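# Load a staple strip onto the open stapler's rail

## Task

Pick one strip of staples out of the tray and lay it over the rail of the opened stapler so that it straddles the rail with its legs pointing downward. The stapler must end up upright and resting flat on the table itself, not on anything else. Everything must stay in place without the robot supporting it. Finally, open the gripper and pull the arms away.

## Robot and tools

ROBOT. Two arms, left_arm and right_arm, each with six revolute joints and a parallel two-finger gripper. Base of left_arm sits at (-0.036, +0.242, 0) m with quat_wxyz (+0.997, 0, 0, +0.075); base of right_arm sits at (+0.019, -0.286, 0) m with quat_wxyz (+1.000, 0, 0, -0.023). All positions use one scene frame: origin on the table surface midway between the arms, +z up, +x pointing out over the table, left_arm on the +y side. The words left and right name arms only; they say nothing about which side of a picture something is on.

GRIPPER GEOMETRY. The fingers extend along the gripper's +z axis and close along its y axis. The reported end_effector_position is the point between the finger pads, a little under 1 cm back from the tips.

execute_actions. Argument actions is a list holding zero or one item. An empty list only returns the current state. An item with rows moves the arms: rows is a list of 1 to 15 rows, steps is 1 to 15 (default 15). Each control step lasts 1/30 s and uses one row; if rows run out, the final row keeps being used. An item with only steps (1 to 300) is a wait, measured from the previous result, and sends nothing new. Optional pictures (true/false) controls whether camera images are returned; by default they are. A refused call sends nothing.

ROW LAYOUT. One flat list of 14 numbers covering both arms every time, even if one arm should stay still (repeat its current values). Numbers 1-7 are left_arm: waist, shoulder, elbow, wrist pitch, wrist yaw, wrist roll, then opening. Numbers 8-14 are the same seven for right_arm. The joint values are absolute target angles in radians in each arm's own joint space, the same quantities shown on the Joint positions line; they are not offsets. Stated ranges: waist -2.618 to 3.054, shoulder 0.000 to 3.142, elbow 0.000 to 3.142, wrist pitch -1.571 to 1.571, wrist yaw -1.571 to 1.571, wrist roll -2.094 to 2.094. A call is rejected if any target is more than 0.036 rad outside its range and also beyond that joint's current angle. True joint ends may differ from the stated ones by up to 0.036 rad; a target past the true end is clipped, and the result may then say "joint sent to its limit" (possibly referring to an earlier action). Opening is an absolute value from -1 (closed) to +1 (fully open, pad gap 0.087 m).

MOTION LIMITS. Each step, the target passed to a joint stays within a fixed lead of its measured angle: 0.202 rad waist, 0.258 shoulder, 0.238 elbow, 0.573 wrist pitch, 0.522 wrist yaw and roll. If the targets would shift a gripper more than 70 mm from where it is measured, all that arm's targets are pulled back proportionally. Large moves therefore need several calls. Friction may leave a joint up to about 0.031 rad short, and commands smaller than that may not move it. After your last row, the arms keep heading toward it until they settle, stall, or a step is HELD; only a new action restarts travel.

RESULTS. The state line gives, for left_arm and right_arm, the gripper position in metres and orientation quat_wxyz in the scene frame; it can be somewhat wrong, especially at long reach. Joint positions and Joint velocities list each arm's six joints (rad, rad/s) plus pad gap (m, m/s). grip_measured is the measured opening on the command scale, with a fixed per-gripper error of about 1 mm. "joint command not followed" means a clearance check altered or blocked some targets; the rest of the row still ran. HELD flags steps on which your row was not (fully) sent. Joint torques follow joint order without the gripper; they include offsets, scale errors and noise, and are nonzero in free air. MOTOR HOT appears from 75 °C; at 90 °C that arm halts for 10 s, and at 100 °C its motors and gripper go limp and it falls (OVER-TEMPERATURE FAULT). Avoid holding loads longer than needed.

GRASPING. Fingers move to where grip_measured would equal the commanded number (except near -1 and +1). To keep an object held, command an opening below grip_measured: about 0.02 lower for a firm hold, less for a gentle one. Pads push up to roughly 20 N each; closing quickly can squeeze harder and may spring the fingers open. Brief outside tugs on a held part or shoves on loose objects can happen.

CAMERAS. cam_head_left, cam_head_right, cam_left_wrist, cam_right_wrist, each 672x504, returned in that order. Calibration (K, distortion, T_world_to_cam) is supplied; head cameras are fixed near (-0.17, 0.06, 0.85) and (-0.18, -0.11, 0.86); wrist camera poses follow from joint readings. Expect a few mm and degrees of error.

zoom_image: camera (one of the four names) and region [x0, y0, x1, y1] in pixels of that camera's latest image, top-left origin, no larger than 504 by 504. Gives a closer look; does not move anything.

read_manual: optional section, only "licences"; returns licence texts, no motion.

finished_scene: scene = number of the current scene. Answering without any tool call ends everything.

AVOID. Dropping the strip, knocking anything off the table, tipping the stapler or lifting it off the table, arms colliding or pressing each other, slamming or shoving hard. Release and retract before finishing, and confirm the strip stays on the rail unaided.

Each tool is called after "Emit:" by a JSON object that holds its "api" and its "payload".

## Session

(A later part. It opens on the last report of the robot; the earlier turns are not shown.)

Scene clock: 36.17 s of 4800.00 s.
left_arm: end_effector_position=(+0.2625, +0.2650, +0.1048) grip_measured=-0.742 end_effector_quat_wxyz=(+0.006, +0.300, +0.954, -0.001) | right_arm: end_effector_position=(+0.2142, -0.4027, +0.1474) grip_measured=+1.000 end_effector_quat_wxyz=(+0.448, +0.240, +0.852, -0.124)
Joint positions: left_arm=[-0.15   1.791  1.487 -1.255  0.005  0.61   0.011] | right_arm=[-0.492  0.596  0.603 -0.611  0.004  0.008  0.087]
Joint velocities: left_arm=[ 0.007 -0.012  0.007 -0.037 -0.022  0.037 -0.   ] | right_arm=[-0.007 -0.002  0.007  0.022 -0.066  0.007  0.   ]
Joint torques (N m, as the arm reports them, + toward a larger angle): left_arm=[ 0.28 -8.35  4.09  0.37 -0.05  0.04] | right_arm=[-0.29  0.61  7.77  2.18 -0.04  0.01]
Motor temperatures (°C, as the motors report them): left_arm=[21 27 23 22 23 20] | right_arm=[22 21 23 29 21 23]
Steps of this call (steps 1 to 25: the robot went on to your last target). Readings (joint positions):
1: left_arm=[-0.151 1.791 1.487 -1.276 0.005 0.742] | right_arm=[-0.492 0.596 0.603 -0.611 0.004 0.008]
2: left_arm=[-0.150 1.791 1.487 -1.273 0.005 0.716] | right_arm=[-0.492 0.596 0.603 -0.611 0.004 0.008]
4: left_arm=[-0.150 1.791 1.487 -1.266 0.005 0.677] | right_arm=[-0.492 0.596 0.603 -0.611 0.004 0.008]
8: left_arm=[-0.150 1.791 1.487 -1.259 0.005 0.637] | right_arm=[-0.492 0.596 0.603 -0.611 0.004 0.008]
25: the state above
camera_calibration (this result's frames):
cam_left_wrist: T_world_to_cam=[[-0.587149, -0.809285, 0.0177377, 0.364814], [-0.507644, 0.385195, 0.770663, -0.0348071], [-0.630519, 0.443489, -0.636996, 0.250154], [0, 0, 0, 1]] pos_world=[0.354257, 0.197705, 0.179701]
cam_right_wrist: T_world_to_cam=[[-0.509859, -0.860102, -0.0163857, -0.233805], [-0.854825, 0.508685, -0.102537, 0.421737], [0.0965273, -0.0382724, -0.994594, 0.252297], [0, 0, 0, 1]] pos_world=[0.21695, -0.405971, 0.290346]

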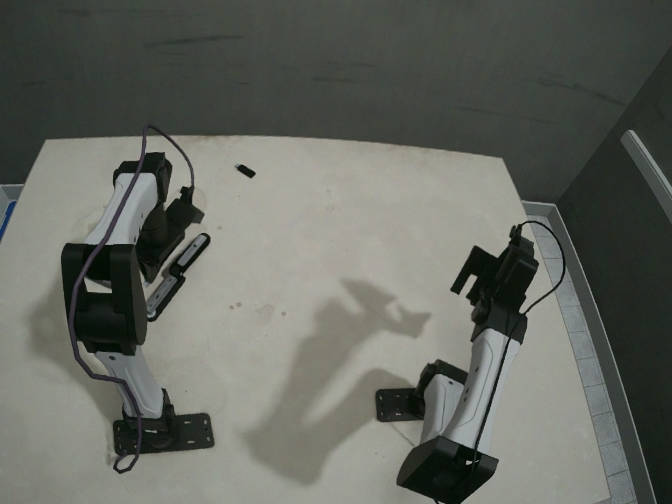

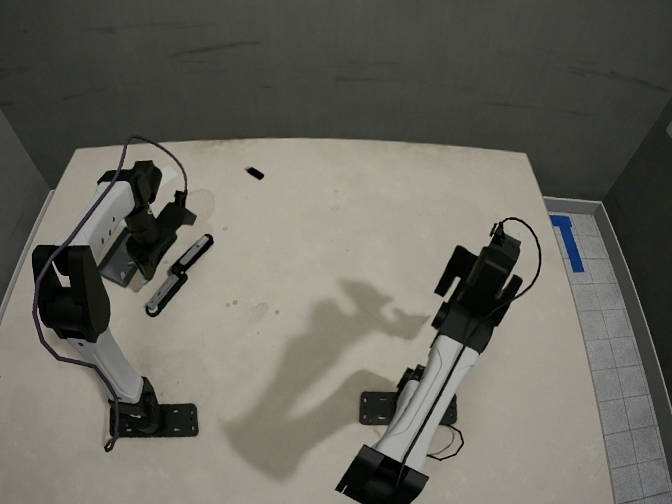

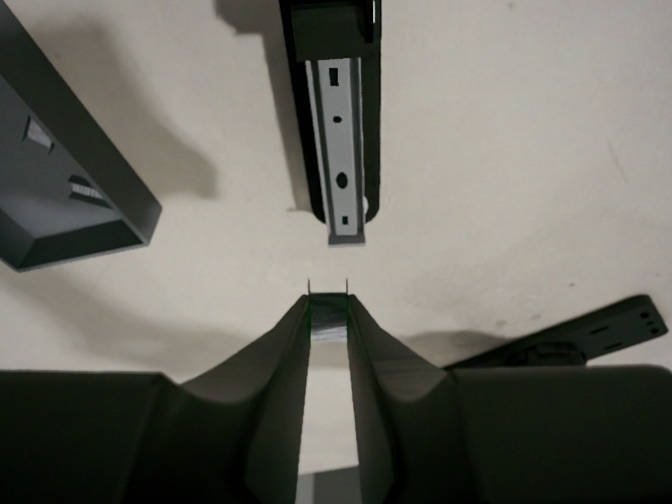

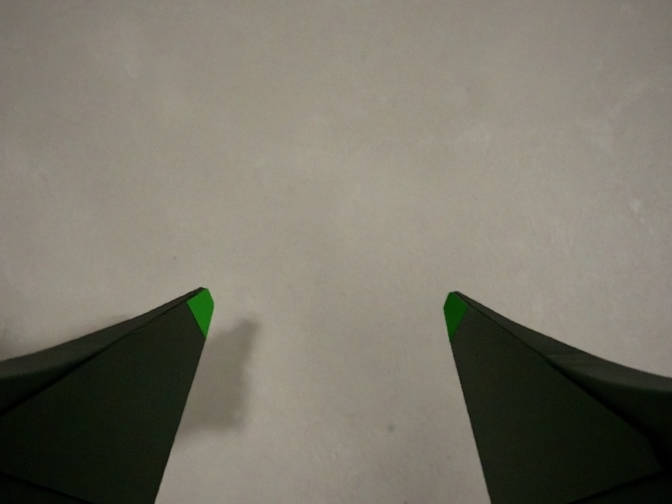

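Emit:
{"api": "execute_actions", "payload": {"actions": [{"rows":[[-0.155,1.8,1.46,-1.22,0,0.58,-0.757,-0.5,0.6,0.6,-0.6,0,0,1],[-0.16,1.81,1.44,-1.2,0,0.56,-0.757,-0.5,0.6,0.6,-0.6,0,0,1],[-0.164,1.82,1.42,-1.18,0,0.538,-0.757,-0.5,0.6,0.6,-0.6,0,0,1],[-0.164,1.825,1.4,-1.16,0,0.538,-0.757,-0.5,0.6,0.6,-0.6,0,0,1],[-0.164,1.83,1.38,-1.135,0,0.538,-0.757,-0.5,0.6,0.6,-0.6,0,0,1],[-0.164,1.835,1.36,-1.115,0,0.538,-0.757,-0.5,0.6,0.6,-0.6,0,0,1]]}], "pictures": false}}

Emit:
{"api": "execute_actions", "payload": {"actions": [{"steps":15}]}}

Emit:
{"api": "zoom_image", "payload": {"camera": "cam_left_wrist", "region": [230,100,430,360]}}

Scene clock: 40.90 s of 4800.00 s.
left_arm: end_effector_position=(+0.2567, +0.2606, +0.0671) grip_measured=-0.742 end_effector_quat_wxyz=(-0.009, +0.273, +0.962, -0.005) | right_arm: end_effector_position=(+0.2142, -0.4027, +0.1474) grip_measured=+1.000 end_effector_quat_wxyz=(+0.448, +0.240, +0.852, -0.124)
Joint positions: left_arm=[-0.157  1.825  1.373 -1.139  0.005  0.546  0.011] | right_arm=[-0.492  0.596  0.603 -0.611  0.004  0.008  0.087]
Joint velocities: left_arm=[-0.007 -0.002  0.017  0.007 -0.066 -0.051 -0.001] | right_arm=[-0.002 -0.012 -0.012 -0.066 -0.037 -0.022  0.   ]
Joint torques (N m, as the arm reports them, + toward a larger angle): left_arm=[-1.07 -7.67  4.29  0.31 -0.05  0.04] | right_arm=[-0.29  0.62  7.78  2.18 -0.04  0.01]
Motor temperatures (°C, as the motors report them): left_arm=[21 27 23 22 23 20] | right_arm=[22 21 24 30 21 23]
Steps of this call (steps 1 to 15: the robot went on to your last target; steps 16 to 90: nothing new was sent; then 1.23 s passed at rest; steps 91 to 105: all 15 steps of this action). Readings (joint positions):
91: left_arm=[-0.150 1.791 1.486 -1.252 0.005 0.606] | right_arm=[-0.492 0.596 0.603 -0.611 0.004 0.008]
92: left_arm=[-0.150 1.791 1.480 -1.244 0.005 0.598] | right_arm=[-0.492 0.596 0.603 -0.611 0.004 0.008]
94: left_arm=[-0.152 1.791 1.453 -1.218 0.005 0.579] | right_arm=[-0.492 0.596 0.603 -0.611 0.004 0.008]
98: left_arm=[-0.157 1.810 1.386 -1.170 0.005 0.557] | right_arm=[-0.492 0.596 0.603 -0.611 0.004 0.008]
105: the state above

Scene clock: 41.40 s of 4800.00 s.
left_arm: end_effector_position=(+0.2590, +0.2605, +0.0667) grip_measured=-0.742 end_effector_quat_wxyz=(-0.005, +0.271, +0.962, -0.004) | right_arm: end_effector_position=(+0.2142, -0.4027, +0.1474) grip_measured=+1.000 end_effector_quat_wxyz=(+0.448, +0.240, +0.852, -0.124)
Joint positions: left_arm=[-0.157  1.825  1.373 -1.13   0.005  0.543  0.011] | right_arm=[-0.492  0.596  0.603 -0.611  0.004  0.008  0.087]
Joint velocities: left_arm=[-0.002 -0.002 -0.012 -0.037 -0.066  0.022  0.   ] | right_arm=[-0.007  0.007 -0.007 -0.066  0.007  0.051  0.   ]
Joint torques (N m, as the arm reports them, + toward a larger angle): left_arm=[-1.06 -7.59  4.3   0.32 -0.06  0.05] | right_arm=[-0.29  0.61  7.78  2.18 -0.04  0.01]
Motor temperatures (°C, as the motors report them): left_arm=[21 27 23 22 23 20] | right_arm=[22 21 24 30 21 23]
Steps of this call (steps 1 to 15: the robot went on to your last target). Readings (joint positions):
1: left_arm=[-0.157 1.825 1.373 -1.137 0.005 0.545] | right_arm=[-0.492 0.596 0.603 -0.611 0.004 0.008]
2: left_arm=[-0.157 1.825 1.373 -1.135 0.005 0.545] | right_arm=[-0.492 0.596 0.603 -0.611 0.004 0.008]
4: left_arm=[-0.157 1.825 1.373 -1.133 0.005 0.544] | right_arm=[-0.492 0.596 0.603 -0.611 0.004 0.008]
8: left_arm=[-0.157 1.825 1.373 -1.130 0.005 0.543] | right_arm=[-0.492 0.596 0.603 -0.611 0.004 0.008]
15: the state above
All arms were judged still, so your last target was given up. Only a new action makes them travel on or press farther. Fingers that are still opening or closing keep moving.
camera_calibration (this result's frames):
cam_left_wrist: T_world_to_cam=[[-0.53678, -0.84317, 0.0305295, 0.354712], [-0.512188, 0.354397, 0.782347, 0.00294386], [-0.670471, 0.404311, -0.622095, 0.24519], [0, 0, 0, 1]] pos_world=[0.356303, 0.198906, 0.139399]
cam_right_wrist: T_world_to_cam=[[-0.509859, -0.860102, -0.0163857, -0.233805], [-0.854825, 0.508685, -0.102537, 0.421737], [0.0965273, -0.0382724, -0.994594, 0.252297], [0, 0, 0, 1]] pos_world=[0.21695, -0.405971, 0.290346]

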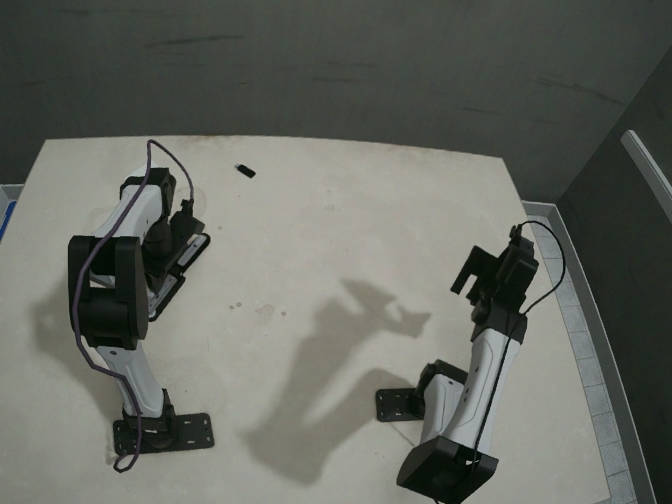

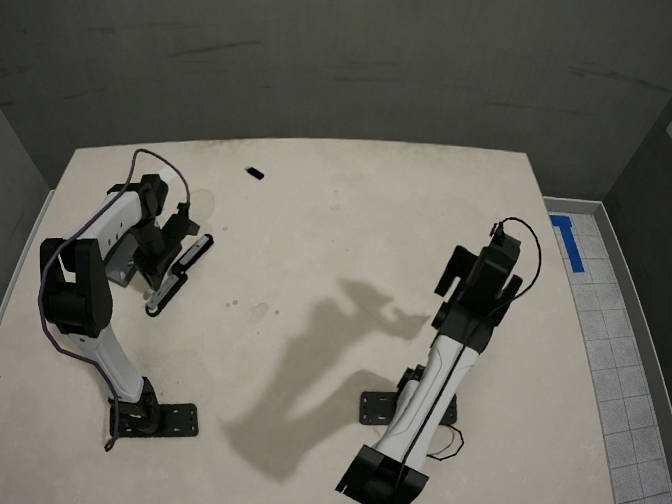

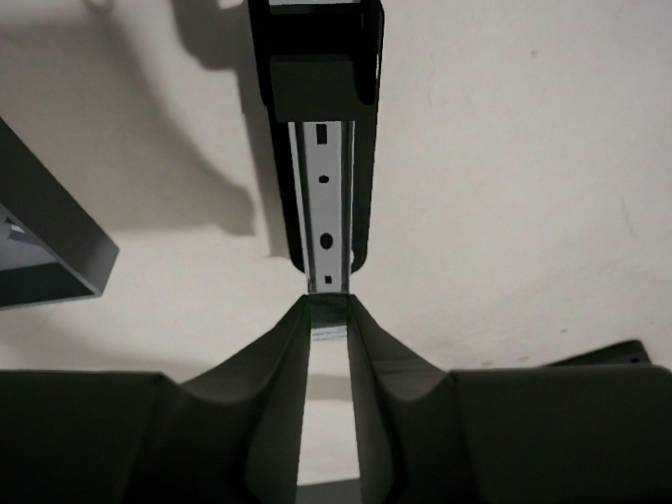

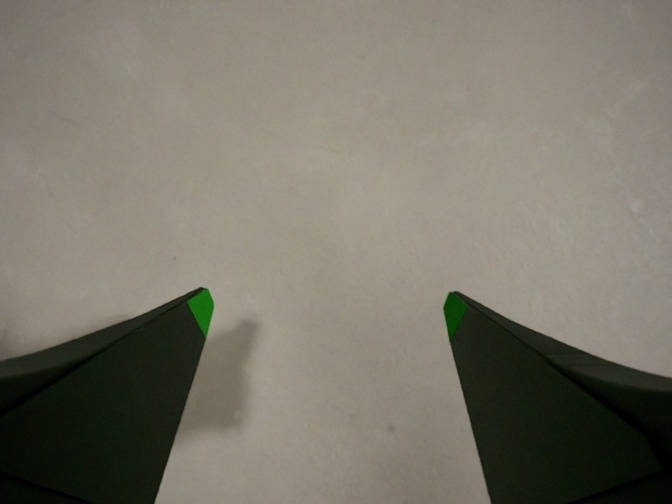

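Region (230, 100, 430, 360) of cam_left_wrist's 672x504 image, scaled by 1.938, with more detail than that image has; it fills the left 388 columns of this view, and the rest is white.

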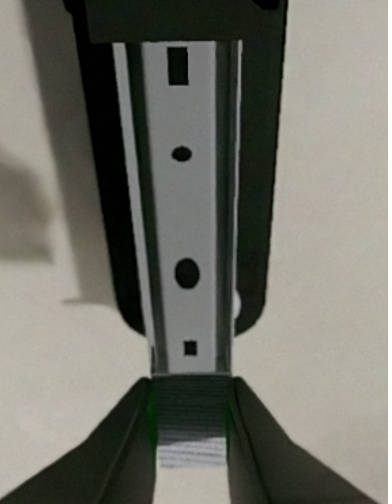

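Emit:
{"api": "execute_actions", "payload": {"actions": [{"rows":[[-0.157,1.835,1.35,-1.105,0,0.54,-0.757,-0.5,0.6,0.6,-0.6,0,0,1],[-0.157,1.835,1.34,-1.09,0,0.54,-0.757,-0.5,0.6,0.6,-0.6,0,0,1],[-0.157,1.835,1.33,-1.08,0,0.54,-0.757,-0.5,0.6,0.6,-0.6,0,0,1],[-0.157,1.835,1.32,-1.065,0,0.54,-0.757,-0.5,0.6,0.6,-0.6,0,0,1],[-0.157,1.835,1.305,-1.05,0,0.54,-0.757,-0.5,0.6,0.6,-0.6,0,0,1]]}], "pictures": false}}

Emit:
{"api": "execute_actions", "payload": {"actions": [{"steps":10}]}}

Emit:
{"api": "zoom_image", "payload": {"camera": "cam_left_wrist", "region": [250,160,410,360]}}

Scene clock: 43.73 s of 4800.00 s.
left_arm: end_effector_position=(+0.2583, +0.2605, +0.0537) grip_measured=-0.742 end_effector_quat_wxyz=(-0.000, +0.271, +0.962, -0.003) | right_arm: end_effector_position=(+0.2142, -0.4027, +0.1474) grip_measured=+1.000 end_effector_quat_wxyz=(+0.448, +0.240, +0.852, -0.124)
Joint positions: left_arm=[-0.157  1.825  1.321 -1.069  0.005  0.542  0.011] | right_arm=[-0.492  0.596  0.603 -0.611  0.004  0.008  0.087]
Joint velocities: left_arm=[ 0.007 -0.002 -0.007 -0.037 -0.007 -0.022  0.002] | right_arm=[ 0.002  0.007 -0.012 -0.007  0.022  0.037  0.   ]
Joint torques (N m, as the arm reports them, + toward a larger angle): left_arm=[-0.37 -7.62  3.96  0.33 -0.06  0.06] | right_arm=[-0.27  0.61  7.78  2.18 -0.04  0.01]
Motor temperatures (°C, as the motors report them): left_arm=[21 27 23 22 23 20] | right_arm=[22 21 24 30 21 23]
Steps of this call (steps 1 to 55: nothing new was sent; steps 56 to 70: all 15 steps of this action). Readings (joint positions):
56: left_arm=[-0.157 1.825 1.373 -1.128 0.005 0.542] | right_arm=[-0.492 0.596 0.603 -0.611 0.004 0.008]
57: left_arm=[-0.157 1.825 1.370 -1.123 0.005 0.542] | right_arm=[-0.492 0.596 0.603 -0.611 0.004 0.008]
59: left_arm=[-0.157 1.825 1.357 -1.107 0.005 0.542] | right_arm=[-0.492 0.596 0.603 -0.611 0.004 0.008]
63: left_arm=[-0.157 1.825 1.323 -1.085 0.005 0.542] | right_arm=[-0.492 0.596 0.603 -0.611 0.004 0.008]
70: the state above

Scene clock: 44.07 s of 4800.00 s.
left_arm: end_effector_position=(+0.2593, +0.2605, +0.0536) grip_measured=-0.742 end_effector_quat_wxyz=(+0.002, +0.271, +0.962, -0.002) | right_arm: end_effector_position=(+0.2142, -0.4027, +0.1474) grip_measured=+1.000 end_effector_quat_wxyz=(+0.448, +0.240, +0.852, -0.124)
Joint positions: left_arm=[-0.157  1.825  1.321 -1.065  0.005  0.542  0.011] | right_arm=[-0.492  0.596  0.603 -0.611  0.004  0.008  0.087]
Joint velocities: left_arm=[-0.012  0.002 -0.002  0.007 -0.037 -0.022 -0.001] | right_arm=[-0.007 -0.002 -0.012 -0.066 -0.007  0.037  0.   ]
Joint torques (N m, as the arm reports them, + toward a larger angle): left_arm=[-0.36 -7.6   3.96  0.35 -0.06  0.06] | right_arm=[-0.29  0.61  7.78  2.18 -0.04  0.01]
Motor temperatures (°C, as the motors report them): left_arm=[21 27 23 22 23 20] | right_arm=[22 21 24 30 21 23]
Steps of this call (steps 1 to 10: the robot went on to your last target). Readings (joint positions):
1: left_arm=[-0.157 1.825 1.321 -1.068 0.005 0.542] | right_arm=[-0.492 0.596 0.603 -0.611 0.004 0.008]
2: left_arm=[-0.157 1.825 1.321 -1.067 0.005 0.542] | right_arm=[-0.492 0.596 0.603 -0.611 0.004 0.008]
4: left_arm=[-0.157 1.825 1.321 -1.066 0.005 0.542] | right_arm=[-0.492 0.596 0.603 -0.611 0.004 0.008]
8: left_arm=[-0.157 1.825 1.321 -1.065 0.005 0.542] | right_arm=[-0.492 0.596 0.603 -0.611 0.004 0.008]
10: the state above
camera_calibration (this result's frames):
cam_left_wrist: T_world_to_cam=[[-0.536818, -0.843372, 0.023442, 0.355682], [-0.522721, 0.354272, 0.775406, 0.0164779], [-0.662261, 0.403998, -0.631028, 0.235645], [0, 0, 0, 1]] pos_world=[0.355609, 0.198935, 0.127584]
cam_right_wrist: T_world_to_cam=[[-0.509859, -0.860102, -0.0163857, -0.233805], [-0.854825, 0.508685, -0.102537, 0.421737], [0.0965273, -0.0382724, -0.994594, 0.252297], [0, 0, 0, 1]] pos_world=[0.21695, -0.405971, 0.290346]

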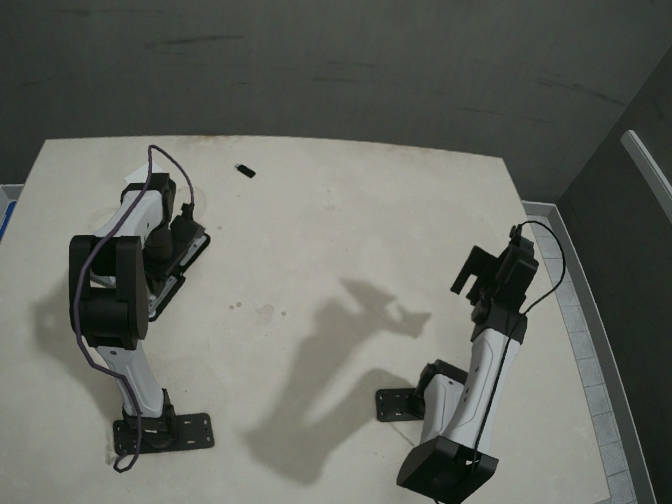

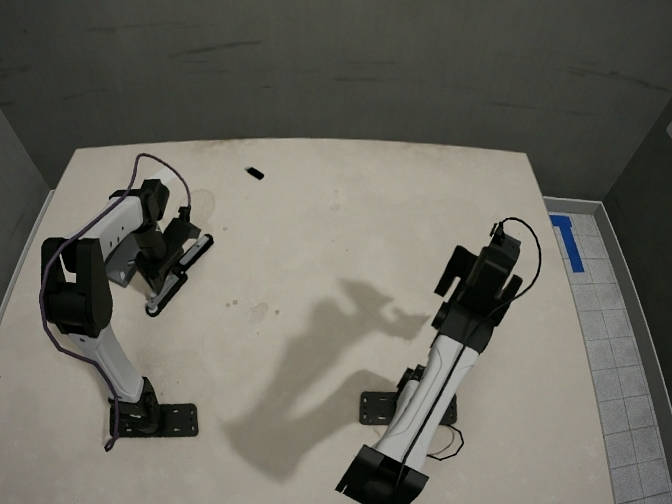

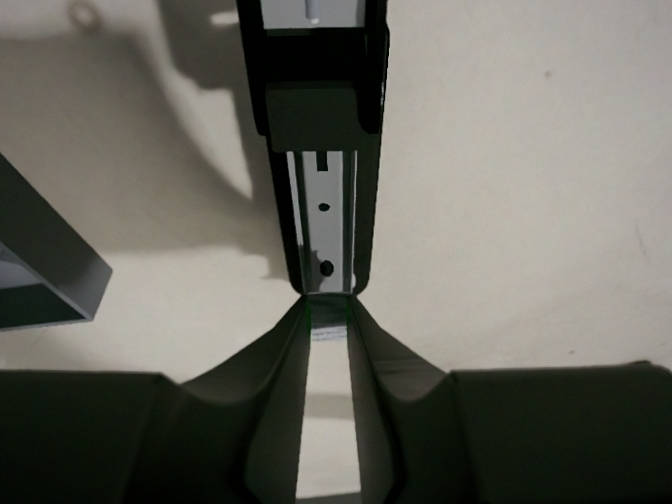

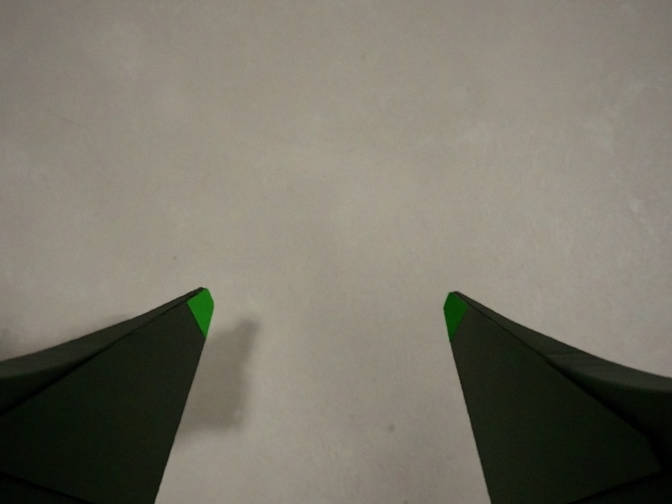

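Region (250, 160, 410, 360) of cam_left_wrist's 672x504 image, scaled by 2.520, with more detail than that image has; it fills the left 403 columns of this view, and the rest is white.

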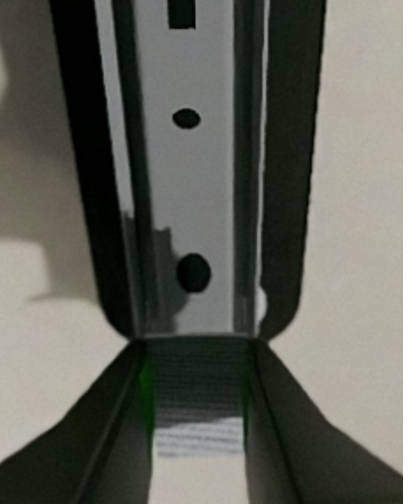

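Emit:
{"api": "execute_actions", "payload": {"actions": [{"rows":[[-0.157,1.835,1.3,-1.04,0,0.54,-0.757,-0.5,0.6,0.6,-0.6,0,0,1],[-0.157,1.835,1.29,-1.03,0,0.54,-0.757,-0.5,0.6,0.6,-0.6,0,0,1],[-0.157,1.835,1.28,-1.015,0,0.54,-0.757,-0.5,0.6,0.6,-0.6,0,0,1],[-0.157,1.835,1.27,-1.0,0,0.54,-0.757,-0.5,0.6,0.6,-0.6,0,0,1]]}], "pictures": false}}

Emit:
{"api": "execute_actions", "payload": {"actions": [{"steps":10}]}}

Emit:
{"api": "zoom_image", "payload": {"camera": "cam_left_wrist", "region": [270,220,390,360]}}

Scene clock: 45.63 s of 4800.00 s.
left_arm: end_effector_position=(+0.2603, +0.2604, +0.0449) grip_measured=-0.742 end_effector_quat_wxyz=(+0.008, +0.271, +0.962, -0.000) | right_arm: end_effector_position=(+0.2142, -0.4027, +0.1474) grip_measured=+1.000 end_effector_quat_wxyz=(+0.448, +0.240, +0.852, -0.124)
Joint positions: left_arm=[-0.157  1.825  1.287 -1.017  0.005  0.542  0.011] | right_arm=[-0.492  0.596  0.603 -0.611  0.004  0.008  0.087]
Joint velocities: left_arm=[ 0.012  0.012  0.002  0.022 -0.051 -0.037 -0.   ] | right_arm=[-0.007 -0.002  0.002  0.037 -0.007  0.051  0.   ]
Joint torques (N m, as the arm reports them, + toward a larger angle): left_arm=[-0.38 -7.58  3.9   0.38 -0.06  0.07] | right_arm=[-0.28  0.63  7.77  2.18 -0.04  0.01]
Motor temperatures (°C, as the motors report them): left_arm=[21 27 23 22 23 20] | right_arm=[22 21 24 30 21 23]
Steps of this call (steps 1 to 15: the robot went on to your last target; steps 16 to 32: nothing new was sent; steps 33 to 47: all 15 steps of this action). Readings (joint positions):
33: left_arm=[-0.157 1.825 1.321 -1.063 0.005 0.542] | right_arm=[-0.492 0.596 0.603 -0.611 0.004 0.008]
34: left_arm=[-0.157 1.825 1.319 -1.059 0.005 0.542] | right_arm=[-0.492 0.596 0.603 -0.611 0.004 0.008]
36: left_arm=[-0.157 1.825 1.307 -1.043 0.005 0.542] | right_arm=[-0.492 0.596 0.603 -0.611 0.004 0.008]
40: left_arm=[-0.157 1.825 1.288 -1.029 0.005 0.542] | right_arm=[-0.492 0.596 0.603 -0.611 0.004 0.008]
47: the state above

Scene clock: 45.97 s of 4800.00 s.
left_arm: end_effector_position=(+0.2610, +0.2604, +0.0448) grip_measured=-0.742 end_effector_quat_wxyz=(+0.010, +0.271, +0.962, -0.000) | right_arm: end_effector_position=(+0.2142, -0.4027, +0.1474) grip_measured=+1.000 end_effector_quat_wxyz=(+0.448, +0.240, +0.852, -0.124)
Joint positions: left_arm=[-0.157  1.825  1.287 -1.014  0.005  0.542  0.011] | right_arm=[-0.492  0.596  0.603 -0.611  0.004  0.008  0.087]
Joint velocities: left_arm=[-0.007 -0.007  0.002 -0.051  0.007  0.051  0.   ] | right_arm=[ 0.002 -0.002 -0.007 -0.037  0.007 -0.007  0.   ]
Joint torques (N m, as the arm reports them, + toward a larger angle): left_arm=[-0.37 -7.58  3.9   0.37 -0.06  0.08] | right_arm=[-0.28  0.63  7.78  2.18 -0.04  0.01]
Motor temperatures (°C, as the motors report them): left_arm=[21 27 23 22 23 20] | right_arm=[22 21 24 30 21 23]
Steps of this call (steps 1 to 10: the robot went on to your last target). Readings (joint positions):
1: left_arm=[-0.157 1.825 1.287 -1.016 0.005 0.542] | right_arm=[-0.492 0.596 0.603 -0.611 0.004 0.008]
2: left_arm=[-0.157 1.825 1.287 -1.016 0.005 0.542] | right_arm=[-0.492 0.596 0.603 -0.611 0.004 0.008]
4: left_arm=[-0.157 1.825 1.287 -1.015 0.005 0.542] | right_arm=[-0.492 0.596 0.603 -0.611 0.004 0.008]
8: left_arm=[-0.157 1.825 1.287 -1.014 0.005 0.542] | right_arm=[-0.492 0.596 0.603 -0.611 0.004 0.008]
10: the state above
camera_calibration (this result's frames):
cam_left_wrist: T_world_to_cam=[[-0.537131, -0.84337, 0.0147319, 0.357277], [-0.535369, 0.354362, 0.766686, 0.0278551], [-0.651821, 0.403924, -0.641853, 0.22904], [0, 0, 0, 1]] pos_world=[0.356111, 0.198931, 0.120391]
cam_right_wrist: T_world_to_cam=[[-0.509859, -0.860102, -0.0163857, -0.233805], [-0.854825, 0.508685, -0.102537, 0.421737], [0.0965273, -0.0382724, -0.994594, 0.252297], [0, 0, 0, 1]] pos_world=[0.21695, -0.405971, 0.290346]

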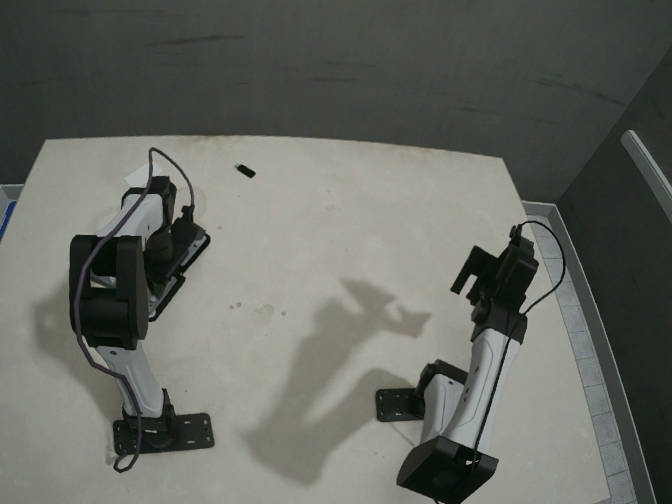

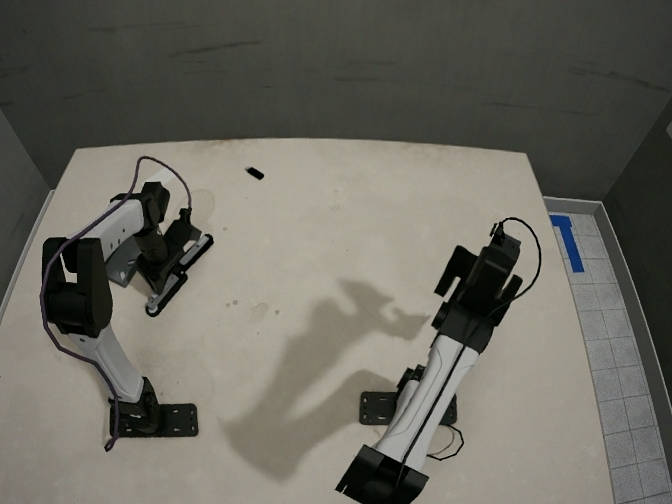

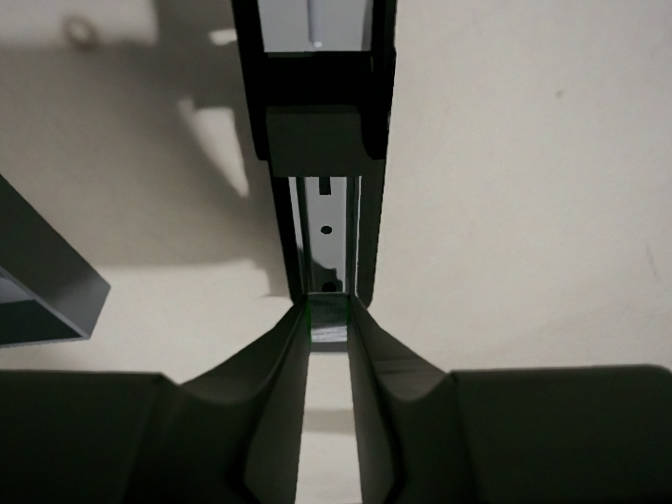

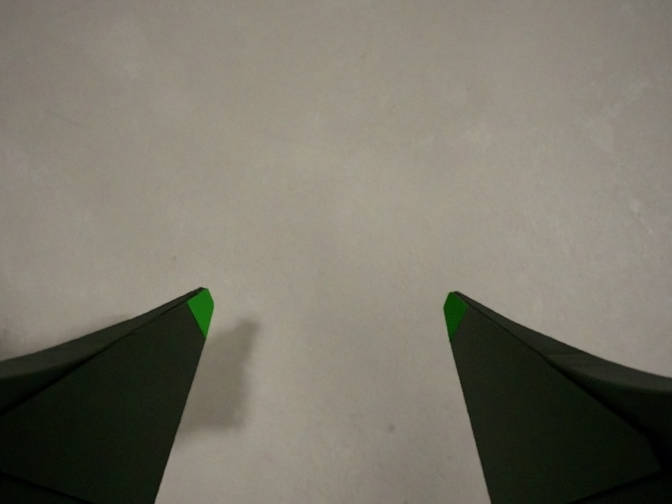

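Region (270, 220, 390, 360) of cam_left_wrist's 672x504 image, scaled by 3.600, with more detail than that image has; it fills the left 432 columns of this view, and the rest is white.

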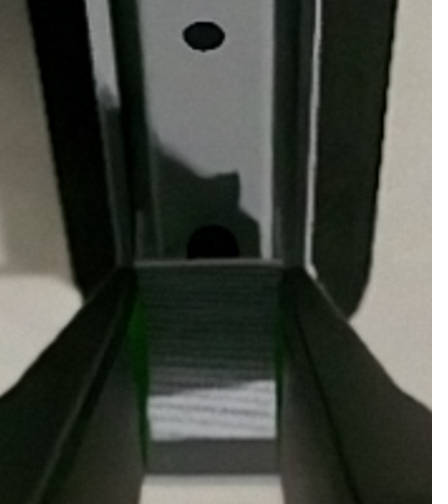

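Aligned. Continue down.

Emit:
{"api": "execute_actions", "payload": {"actions": [{"rows":[[-0.157,1.835,1.265,-1.0,0,0.54,-0.757,-0.5,0.6,0.6,-0.6,0,0,1],[-0.157,1.835,1.26,-0.99,0,0.54,-0.757,-0.5,0.6,0.6,-0.6,0,0,1],[-0.157,1.835,1.255,-0.985,0,0.54,-0.757,-0.5,0.6,0.6,-0.6,0,0,1],[-0.157,1.835,1.25,-0.98,0,0.54,-0.757,-0.5,0.6,0.6,-0.6,0,0,1],[-0.157,1.835,1.245,-0.972,0,0.54,-0.757,-0.5,0.6,0.6,-0.6,0,0,1]]}]}}

Emit:
{"api": "zoom_image", "payload": {"camera": "cam_left_wrist", "region": [270,230,390,370]}}

Scene clock: 47.27 s of 4800.00 s.
left_arm: end_effector_position=(+0.2607, +0.2607, +0.0395) grip_measured=-0.742 end_effector_quat_wxyz=(+0.012, +0.271, +0.962, +0.001) | right_arm: end_effector_position=(+0.2142, -0.4027, +0.1474) grip_measured=+1.000 end_effector_quat_wxyz=(+0.448, +0.240, +0.852, -0.124)
Joint positions: left_arm=[-0.157  1.825  1.266 -0.988  0.004  0.543  0.011] | right_arm=[-0.492  0.596  0.603 -0.611  0.004  0.008  0.087]
Joint velocities: left_arm=[-0.002 -0.002 -0.007 -0.037  0.081 -0.022  0.001] | right_arm=[-0.007  0.007  0.012 -0.007 -0.037  0.007  0.   ]
Joint torques (N m, as the arm reports them, + toward a larger angle): left_arm=[-0.35 -7.57  3.59  0.39 -0.04  0.07] | right_arm=[-0.29  0.62  7.78  2.18 -0.04  0.01]
Motor temperatures (°C, as the motors report them): left_arm=[21 27 23 22 23 20] | right_arm=[22 21 24 30 21 23]
Steps of this call (steps 1 to 15: the robot went on to your last target; steps 16 to 24: nothing new was sent; steps 25 to 39: all 15 steps of this action). Readings (joint positions):
25: left_arm=[-0.157 1.825 1.287 -1.014 0.005 0.542] | right_arm=[-0.492 0.596 0.603 -0.611 0.004 0.008]
26: left_arm=[-0.157 1.825 1.286 -1.012 0.005 0.542] | right_arm=[-0.492 0.596 0.603 -0.611 0.004 0.008]
28: left_arm=[-0.157 1.825 1.279 -1.005 0.005 0.542] | right_arm=[-0.492 0.596 0.603 -0.611 0.004 0.008]
32: left_arm=[-0.157 1.825 1.266 -0.995 0.004 0.543] | right_arm=[-0.492 0.596 0.603 -0.611 0.004 0.008]
39: the state above
camera_calibration (this result's frames):
cam_left_wrist: T_world_to_cam=[[-0.537501, -0.843193, 0.0109173, 0.357583], [-0.539338, 0.353701, 0.764206, 0.0329713], [-0.648234, 0.404873, -0.64488, 0.224318], [0, 0, 0, 1]] pos_world=[0.355394, 0.199029, 0.115557]
cam_right_wrist: T_world_to_cam=[[-0.509859, -0.860102, -0.0163857, -0.233805], [-0.854825, 0.508685, -0.102537, 0.421737], [0.0965273, -0.0382724, -0.994594, 0.252297], [0, 0, 0, 1]] pos_world=[0.21695, -0.405971, 0.290346]

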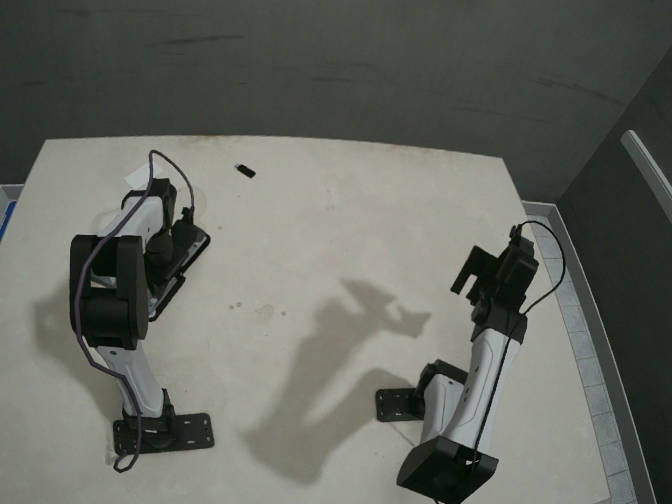

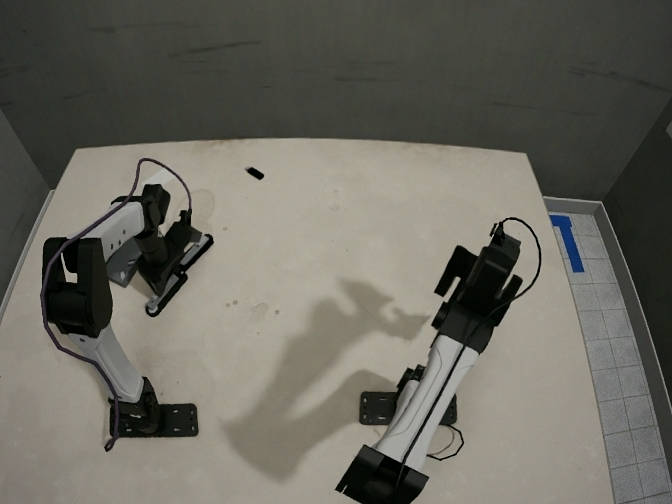

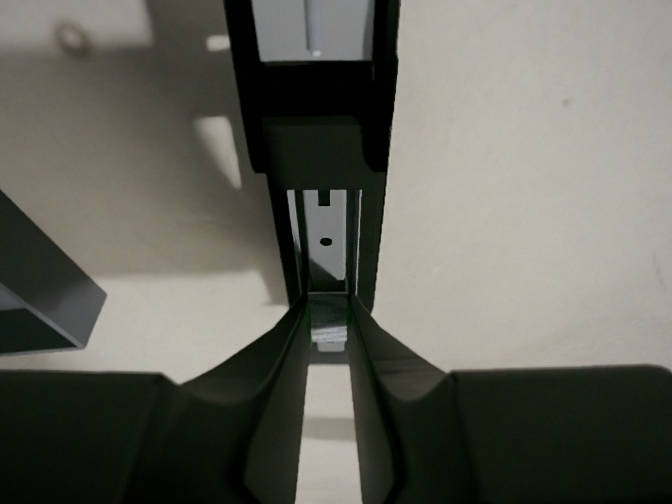

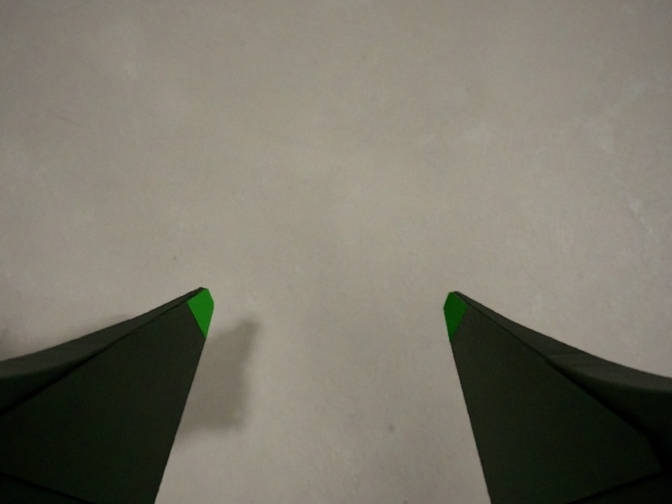

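Region (270, 230, 390, 370) of cam_left_wrist's 672x504 image, scaled by 3.600, with more detail than that image has; it fills the left 432 columns of this view, and the rest is white.

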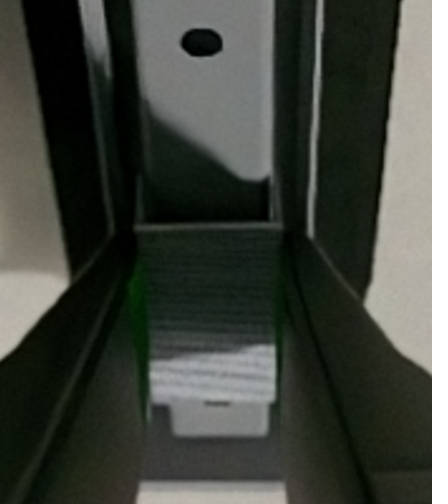

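Contact seems reached; release and lift.

Emit:
{"api": "execute_actions", "payload": {"actions": [{"rows":[[-0.157,1.83,1.255,-0.98,0,0.54,-0.73,-0.5,0.6,0.6,-0.6,0,0,1],[-0.157,1.83,1.255,-0.98,0,0.54,-0.71,-0.5,0.6,0.6,-0.6,0,0,1],[-0.157,1.83,1.255,-0.98,0,0.54,-0.68,-0.5,0.6,0.6,-0.6,0,0,1],[-0.157,1.83,1.255,-0.98,0,0.54,-0.65,-0.5,0.6,0.6,-0.6,0,0,1],[-0.157,1.83,1.255,-0.98,0,0.54,-0.62,-0.5,0.6,0.6,-0.6,0,0,1],[-0.157,1.83,1.255,-0.98,0,0.54,-0.6,-0.5,0.6,0.6,-0.6,0,0,1],[-0.157,1.83,1.28,-1.0,0,0.54,-0.6,-0.5,0.6,0.6,-0.6,0,0,1],[-0.157,1.83,1.3,-1.03,0,0.54,-0.6,-0.5,0.6,0.6,-0.6,0,0,1],[-0.157,1.82,1.33,-1.07,0,0.54,-0.6,-0.5,0.6,0.6,-0.6,0,0,1],[-0.157,1.81,1.37,-1.12,0,0.54,-0.5,-0.5,0.6,0.6,-0.6,0,0,1],[-0.157,1.8,1.41,-1.17,0,0.54,-0.4,-0.5,0.6,0.6,-0.6,0,0,1],[-0.157,1.78,1.46,-1.23,0,0.54,-0.3,-0.5,0.6,0.6,-0.6,0,0,1]]}], "pictures": false}}

Emit:
{"api": "execute_actions", "payload": {"actions": [{"steps":12}]}}

Emit:
{"api": "zoom_image", "payload": {"camera": "cam_left_wrist", "region": [240,60,420,300]}}

Scene clock: 49.30 s of 4800.00 s.
left_arm: end_effector_position=(+0.2775, +0.2605, +0.0896) grip_measured=-0.301 end_effector_quat_wxyz=(+0.036, +0.271, +0.962, +0.008) | right_arm: end_effector_position=(+0.2142, -0.4027, +0.1474) grip_measured=+1.000 end_effector_quat_wxyz=(+0.448, +0.240, +0.852, -0.124)
Joint positions: left_arm=[-0.157  1.798  1.441 -1.139  0.004  0.543  0.031] | right_arm=[-0.492  0.596  0.603 -0.611  0.004  0.008  0.087]
Joint velocities: left_arm=[-0.007 -0.33   0.354 -0.33  -0.095 -0.007  0.001] | right_arm=[-0.022  0.002 -0.017  0.037 -0.007 -0.037  0.   ]
Joint torques (N m, as the arm reports them, + toward a larger angle): left_arm=[-0.39 -8.25  5.23 -0.02 -0.04  0.07] | right_arm=[-0.28  0.61  7.78  2.18 -0.04  0.01]
Motor temperatures (°C, as the motors report them): left_arm=[21 27 23 22 23 20] | right_arm=[22 21 24 31 21 23]
Steps of this call (steps 1 to 15: the robot went on to your last target; steps 16 to 46: nothing new was sent; steps 47 to 61: all 15 steps of this action). Readings (joint positions):
47: left_arm=[-0.157 1.825 1.266 -0.987 0.004 0.543] | right_arm=[-0.492 0.596 0.603 -0.611 0.004 0.008]
48: left_arm=[-0.157 1.825 1.266 -0.987 0.004 0.543] | right_arm=[-0.492 0.596 0.603 -0.611 0.004 0.008]
50: left_arm=[-0.157 1.825 1.266 -0.987 0.004 0.543] | right_arm=[-0.492 0.596 0.603 -0.611 0.004 0.008]
54: left_arm=[-0.157 1.825 1.269 -0.991 0.004 0.543] | right_arm=[-0.492 0.596 0.603 -0.611 0.004 0.008]
61: the state above

Scene clock: 49.70 s of 4800.00 s.
left_arm: end_effector_position=(+0.2637, +0.2606, +0.0997) grip_measured=-0.300 end_effector_quat_wxyz=(+0.018, +0.271, +0.962, +0.003) | right_arm: end_effector_position=(+0.2142, -0.4027, +0.1474) grip_measured=+1.000 end_effector_quat_wxyz=(+0.448, +0.240, +0.852, -0.124)
Joint positions: left_arm=[-0.157  1.779  1.454 -1.21   0.004  0.543  0.031] | right_arm=[-0.492  0.596  0.603 -0.611  0.004  0.008  0.087]
Joint velocities: left_arm=[-0.002 -0.012  0.012 -0.081  0.007  0.022  0.001] | right_arm=[ 0.007 -0.002 -0.017 -0.066 -0.037 -0.066  0.   ]
Joint torques (N m, as the arm reports them, + toward a larger angle): left_arm=[-0.35 -8.09  5.87  0.18 -0.04  0.07] | right_arm=[-0.29  0.62  7.77  2.18 -0.04  0.01]
Motor temperatures (°C, as the motors report them): left_arm=[21 27 23 22 23 20] | right_arm=[22 21 24 31 21 23]
Steps of this call (steps 1 to 12: the robot went on to your last target). Readings (joint positions):
1: left_arm=[-0.157 1.788 1.449 -1.149 0.004 0.543] | right_arm=[-0.492 0.596 0.603 -0.611 0.004 0.008]
2: left_arm=[-0.157 1.782 1.453 -1.159 0.004 0.543] | right_arm=[-0.492 0.596 0.603 -0.611 0.004 0.008]
4: left_arm=[-0.157 1.779 1.454 -1.178 0.004 0.543] | right_arm=[-0.492 0.596 0.603 -0.611 0.004 0.008]
8: left_arm=[-0.157 1.779 1.454 -1.202 0.004 0.543] | right_arm=[-0.492 0.596 0.603 -0.611 0.004 0.008]
12: the state above
camera_calibration (this result's frames):
cam_left_wrist: T_world_to_cam=[[-0.537593, -0.843192, 0.00463122, 0.359181], [-0.548337, 0.353764, 0.757745, -0.00838723], [-0.640563, 0.404819, -0.652534, 0.263849], [0, 0, 0, 1]] pos_world=[0.357506, 0.199014, 0.176863]
cam_right_wrist: T_world_to_cam=[[-0.509859, -0.860102, -0.0163857, -0.233805], [-0.854825, 0.508685, -0.102537, 0.421737], [0.0965273, -0.0382724, -0.994594, 0.252297], [0, 0, 0, 1]] pos_world=[0.21695, -0.405971, 0.290346]

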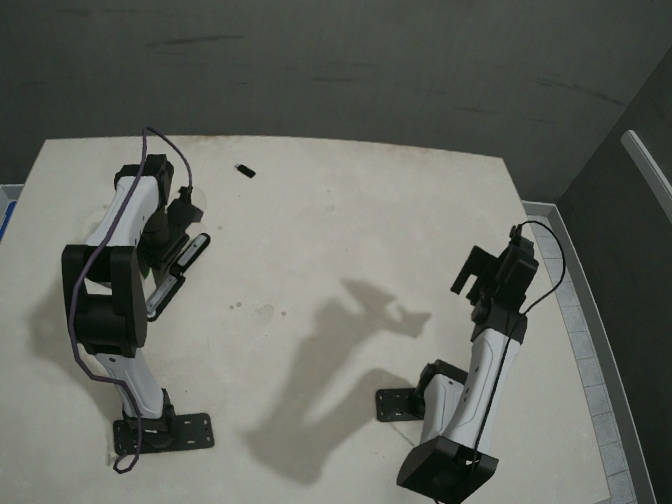

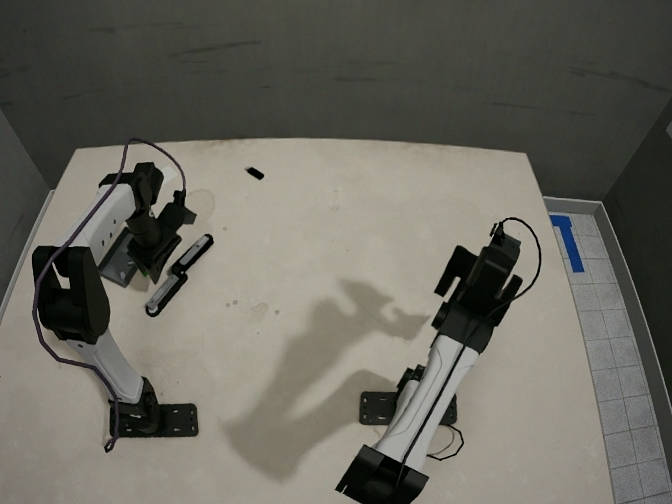

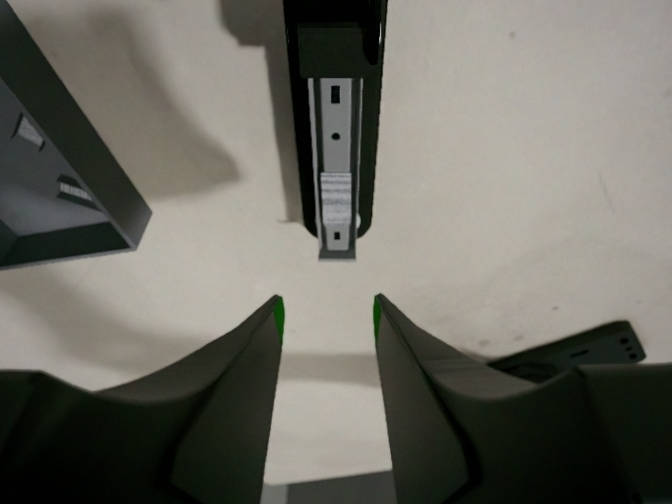

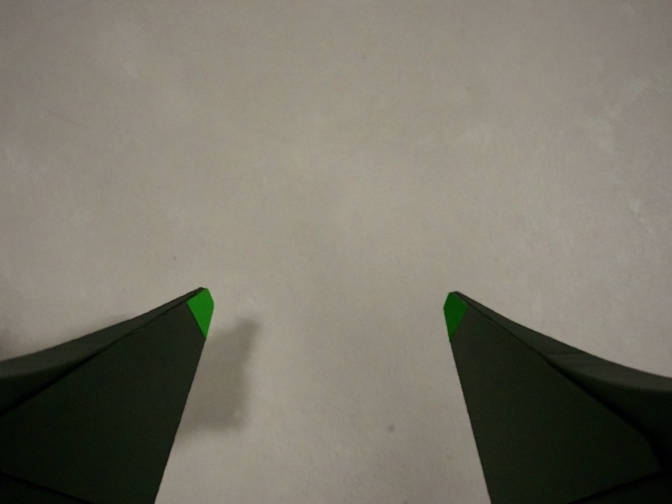

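Region (240, 60, 420, 300) of cam_left_wrist's 672x504 image, scaled by 2.100, with more detail than that image has; it fills the left 378 columns of this view, and the rest is white.

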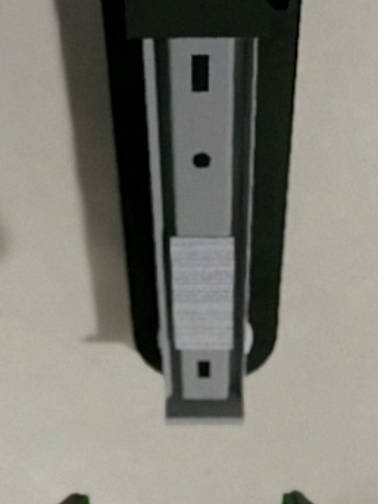

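Seated.

Emit:
{"api": "execute_actions", "payload": {"actions": [{"rows":[[-0.157,1.5,1.4,-1.3,0,0.54,-0.3,-0.5,0.6,0.6,-0.6,0,0,1]]}], "pictures": false}}

Emit:
{"api": "finished_scene", "payload": {"scene": 1}}

Scene clock: 50.93 s of 4800.00 s.
left_arm: end_effector_position=(+0.2283, +0.2609, +0.1670) grip_measured=-0.300 end_effector_quat_wxyz=(+0.104, +0.270, +0.957, +0.026) | right_arm: end_effector_position=(+0.2142, -0.4027, +0.1474) grip_measured=+1.000 end_effector_quat_wxyz=(+0.448, +0.240, +0.852, -0.124)
Joint positions: left_arm=[-0.157  1.482  1.409 -1.283  0.004  0.542  0.031] | right_arm=[-0.492  0.596  0.603 -0.611  0.004  0.008  0.087]
Joint velocities: left_arm=[ 0.007 -0.002 -0.012 -0.037 -0.037 -0.037 -0.001] | right_arm=[-0.007  0.012 -0.022 -0.022 -0.037  0.007  0.   ]
Joint torques (N m, as the arm reports them, + toward a larger angle): left_arm=[-0.39 -4.35  4.98  0.5  -0.04  0.07] | right_arm=[-0.27  0.61  7.78  2.18 -0.04  0.01]
Motor temperatures (°C, as the motors report them): left_arm=[21 27 23 22 23 20] | right_arm=[22 21 25 31 21 23]
Steps of this call (steps 1 to 22: the robot went on to your last target; steps 23 to 37: all 15 steps of this action). Readings (joint positions):
23: left_arm=[-0.157 1.753 1.440 -1.208 0.004 0.542] | right_arm=[-0.492 0.596 0.603 -0.611 0.004 0.008]
24: left_arm=[-0.157 1.702 1.415 -1.217 0.004 0.542] | right_arm=[-0.492 0.596 0.603 -0.611 0.004 0.008]
26: left_arm=[-0.157 1.581 1.403 -1.254 0.004 0.542] | right_arm=[-0.492 0.596 0.603 -0.611 0.004 0.008]
30: left_arm=[-0.157 1.471 1.409 -1.273 0.004 0.542] | right_arm=[-0.492 0.596 0.603 -0.611 0.004 0.008]
37: the state above

The scene is finished: the task was done.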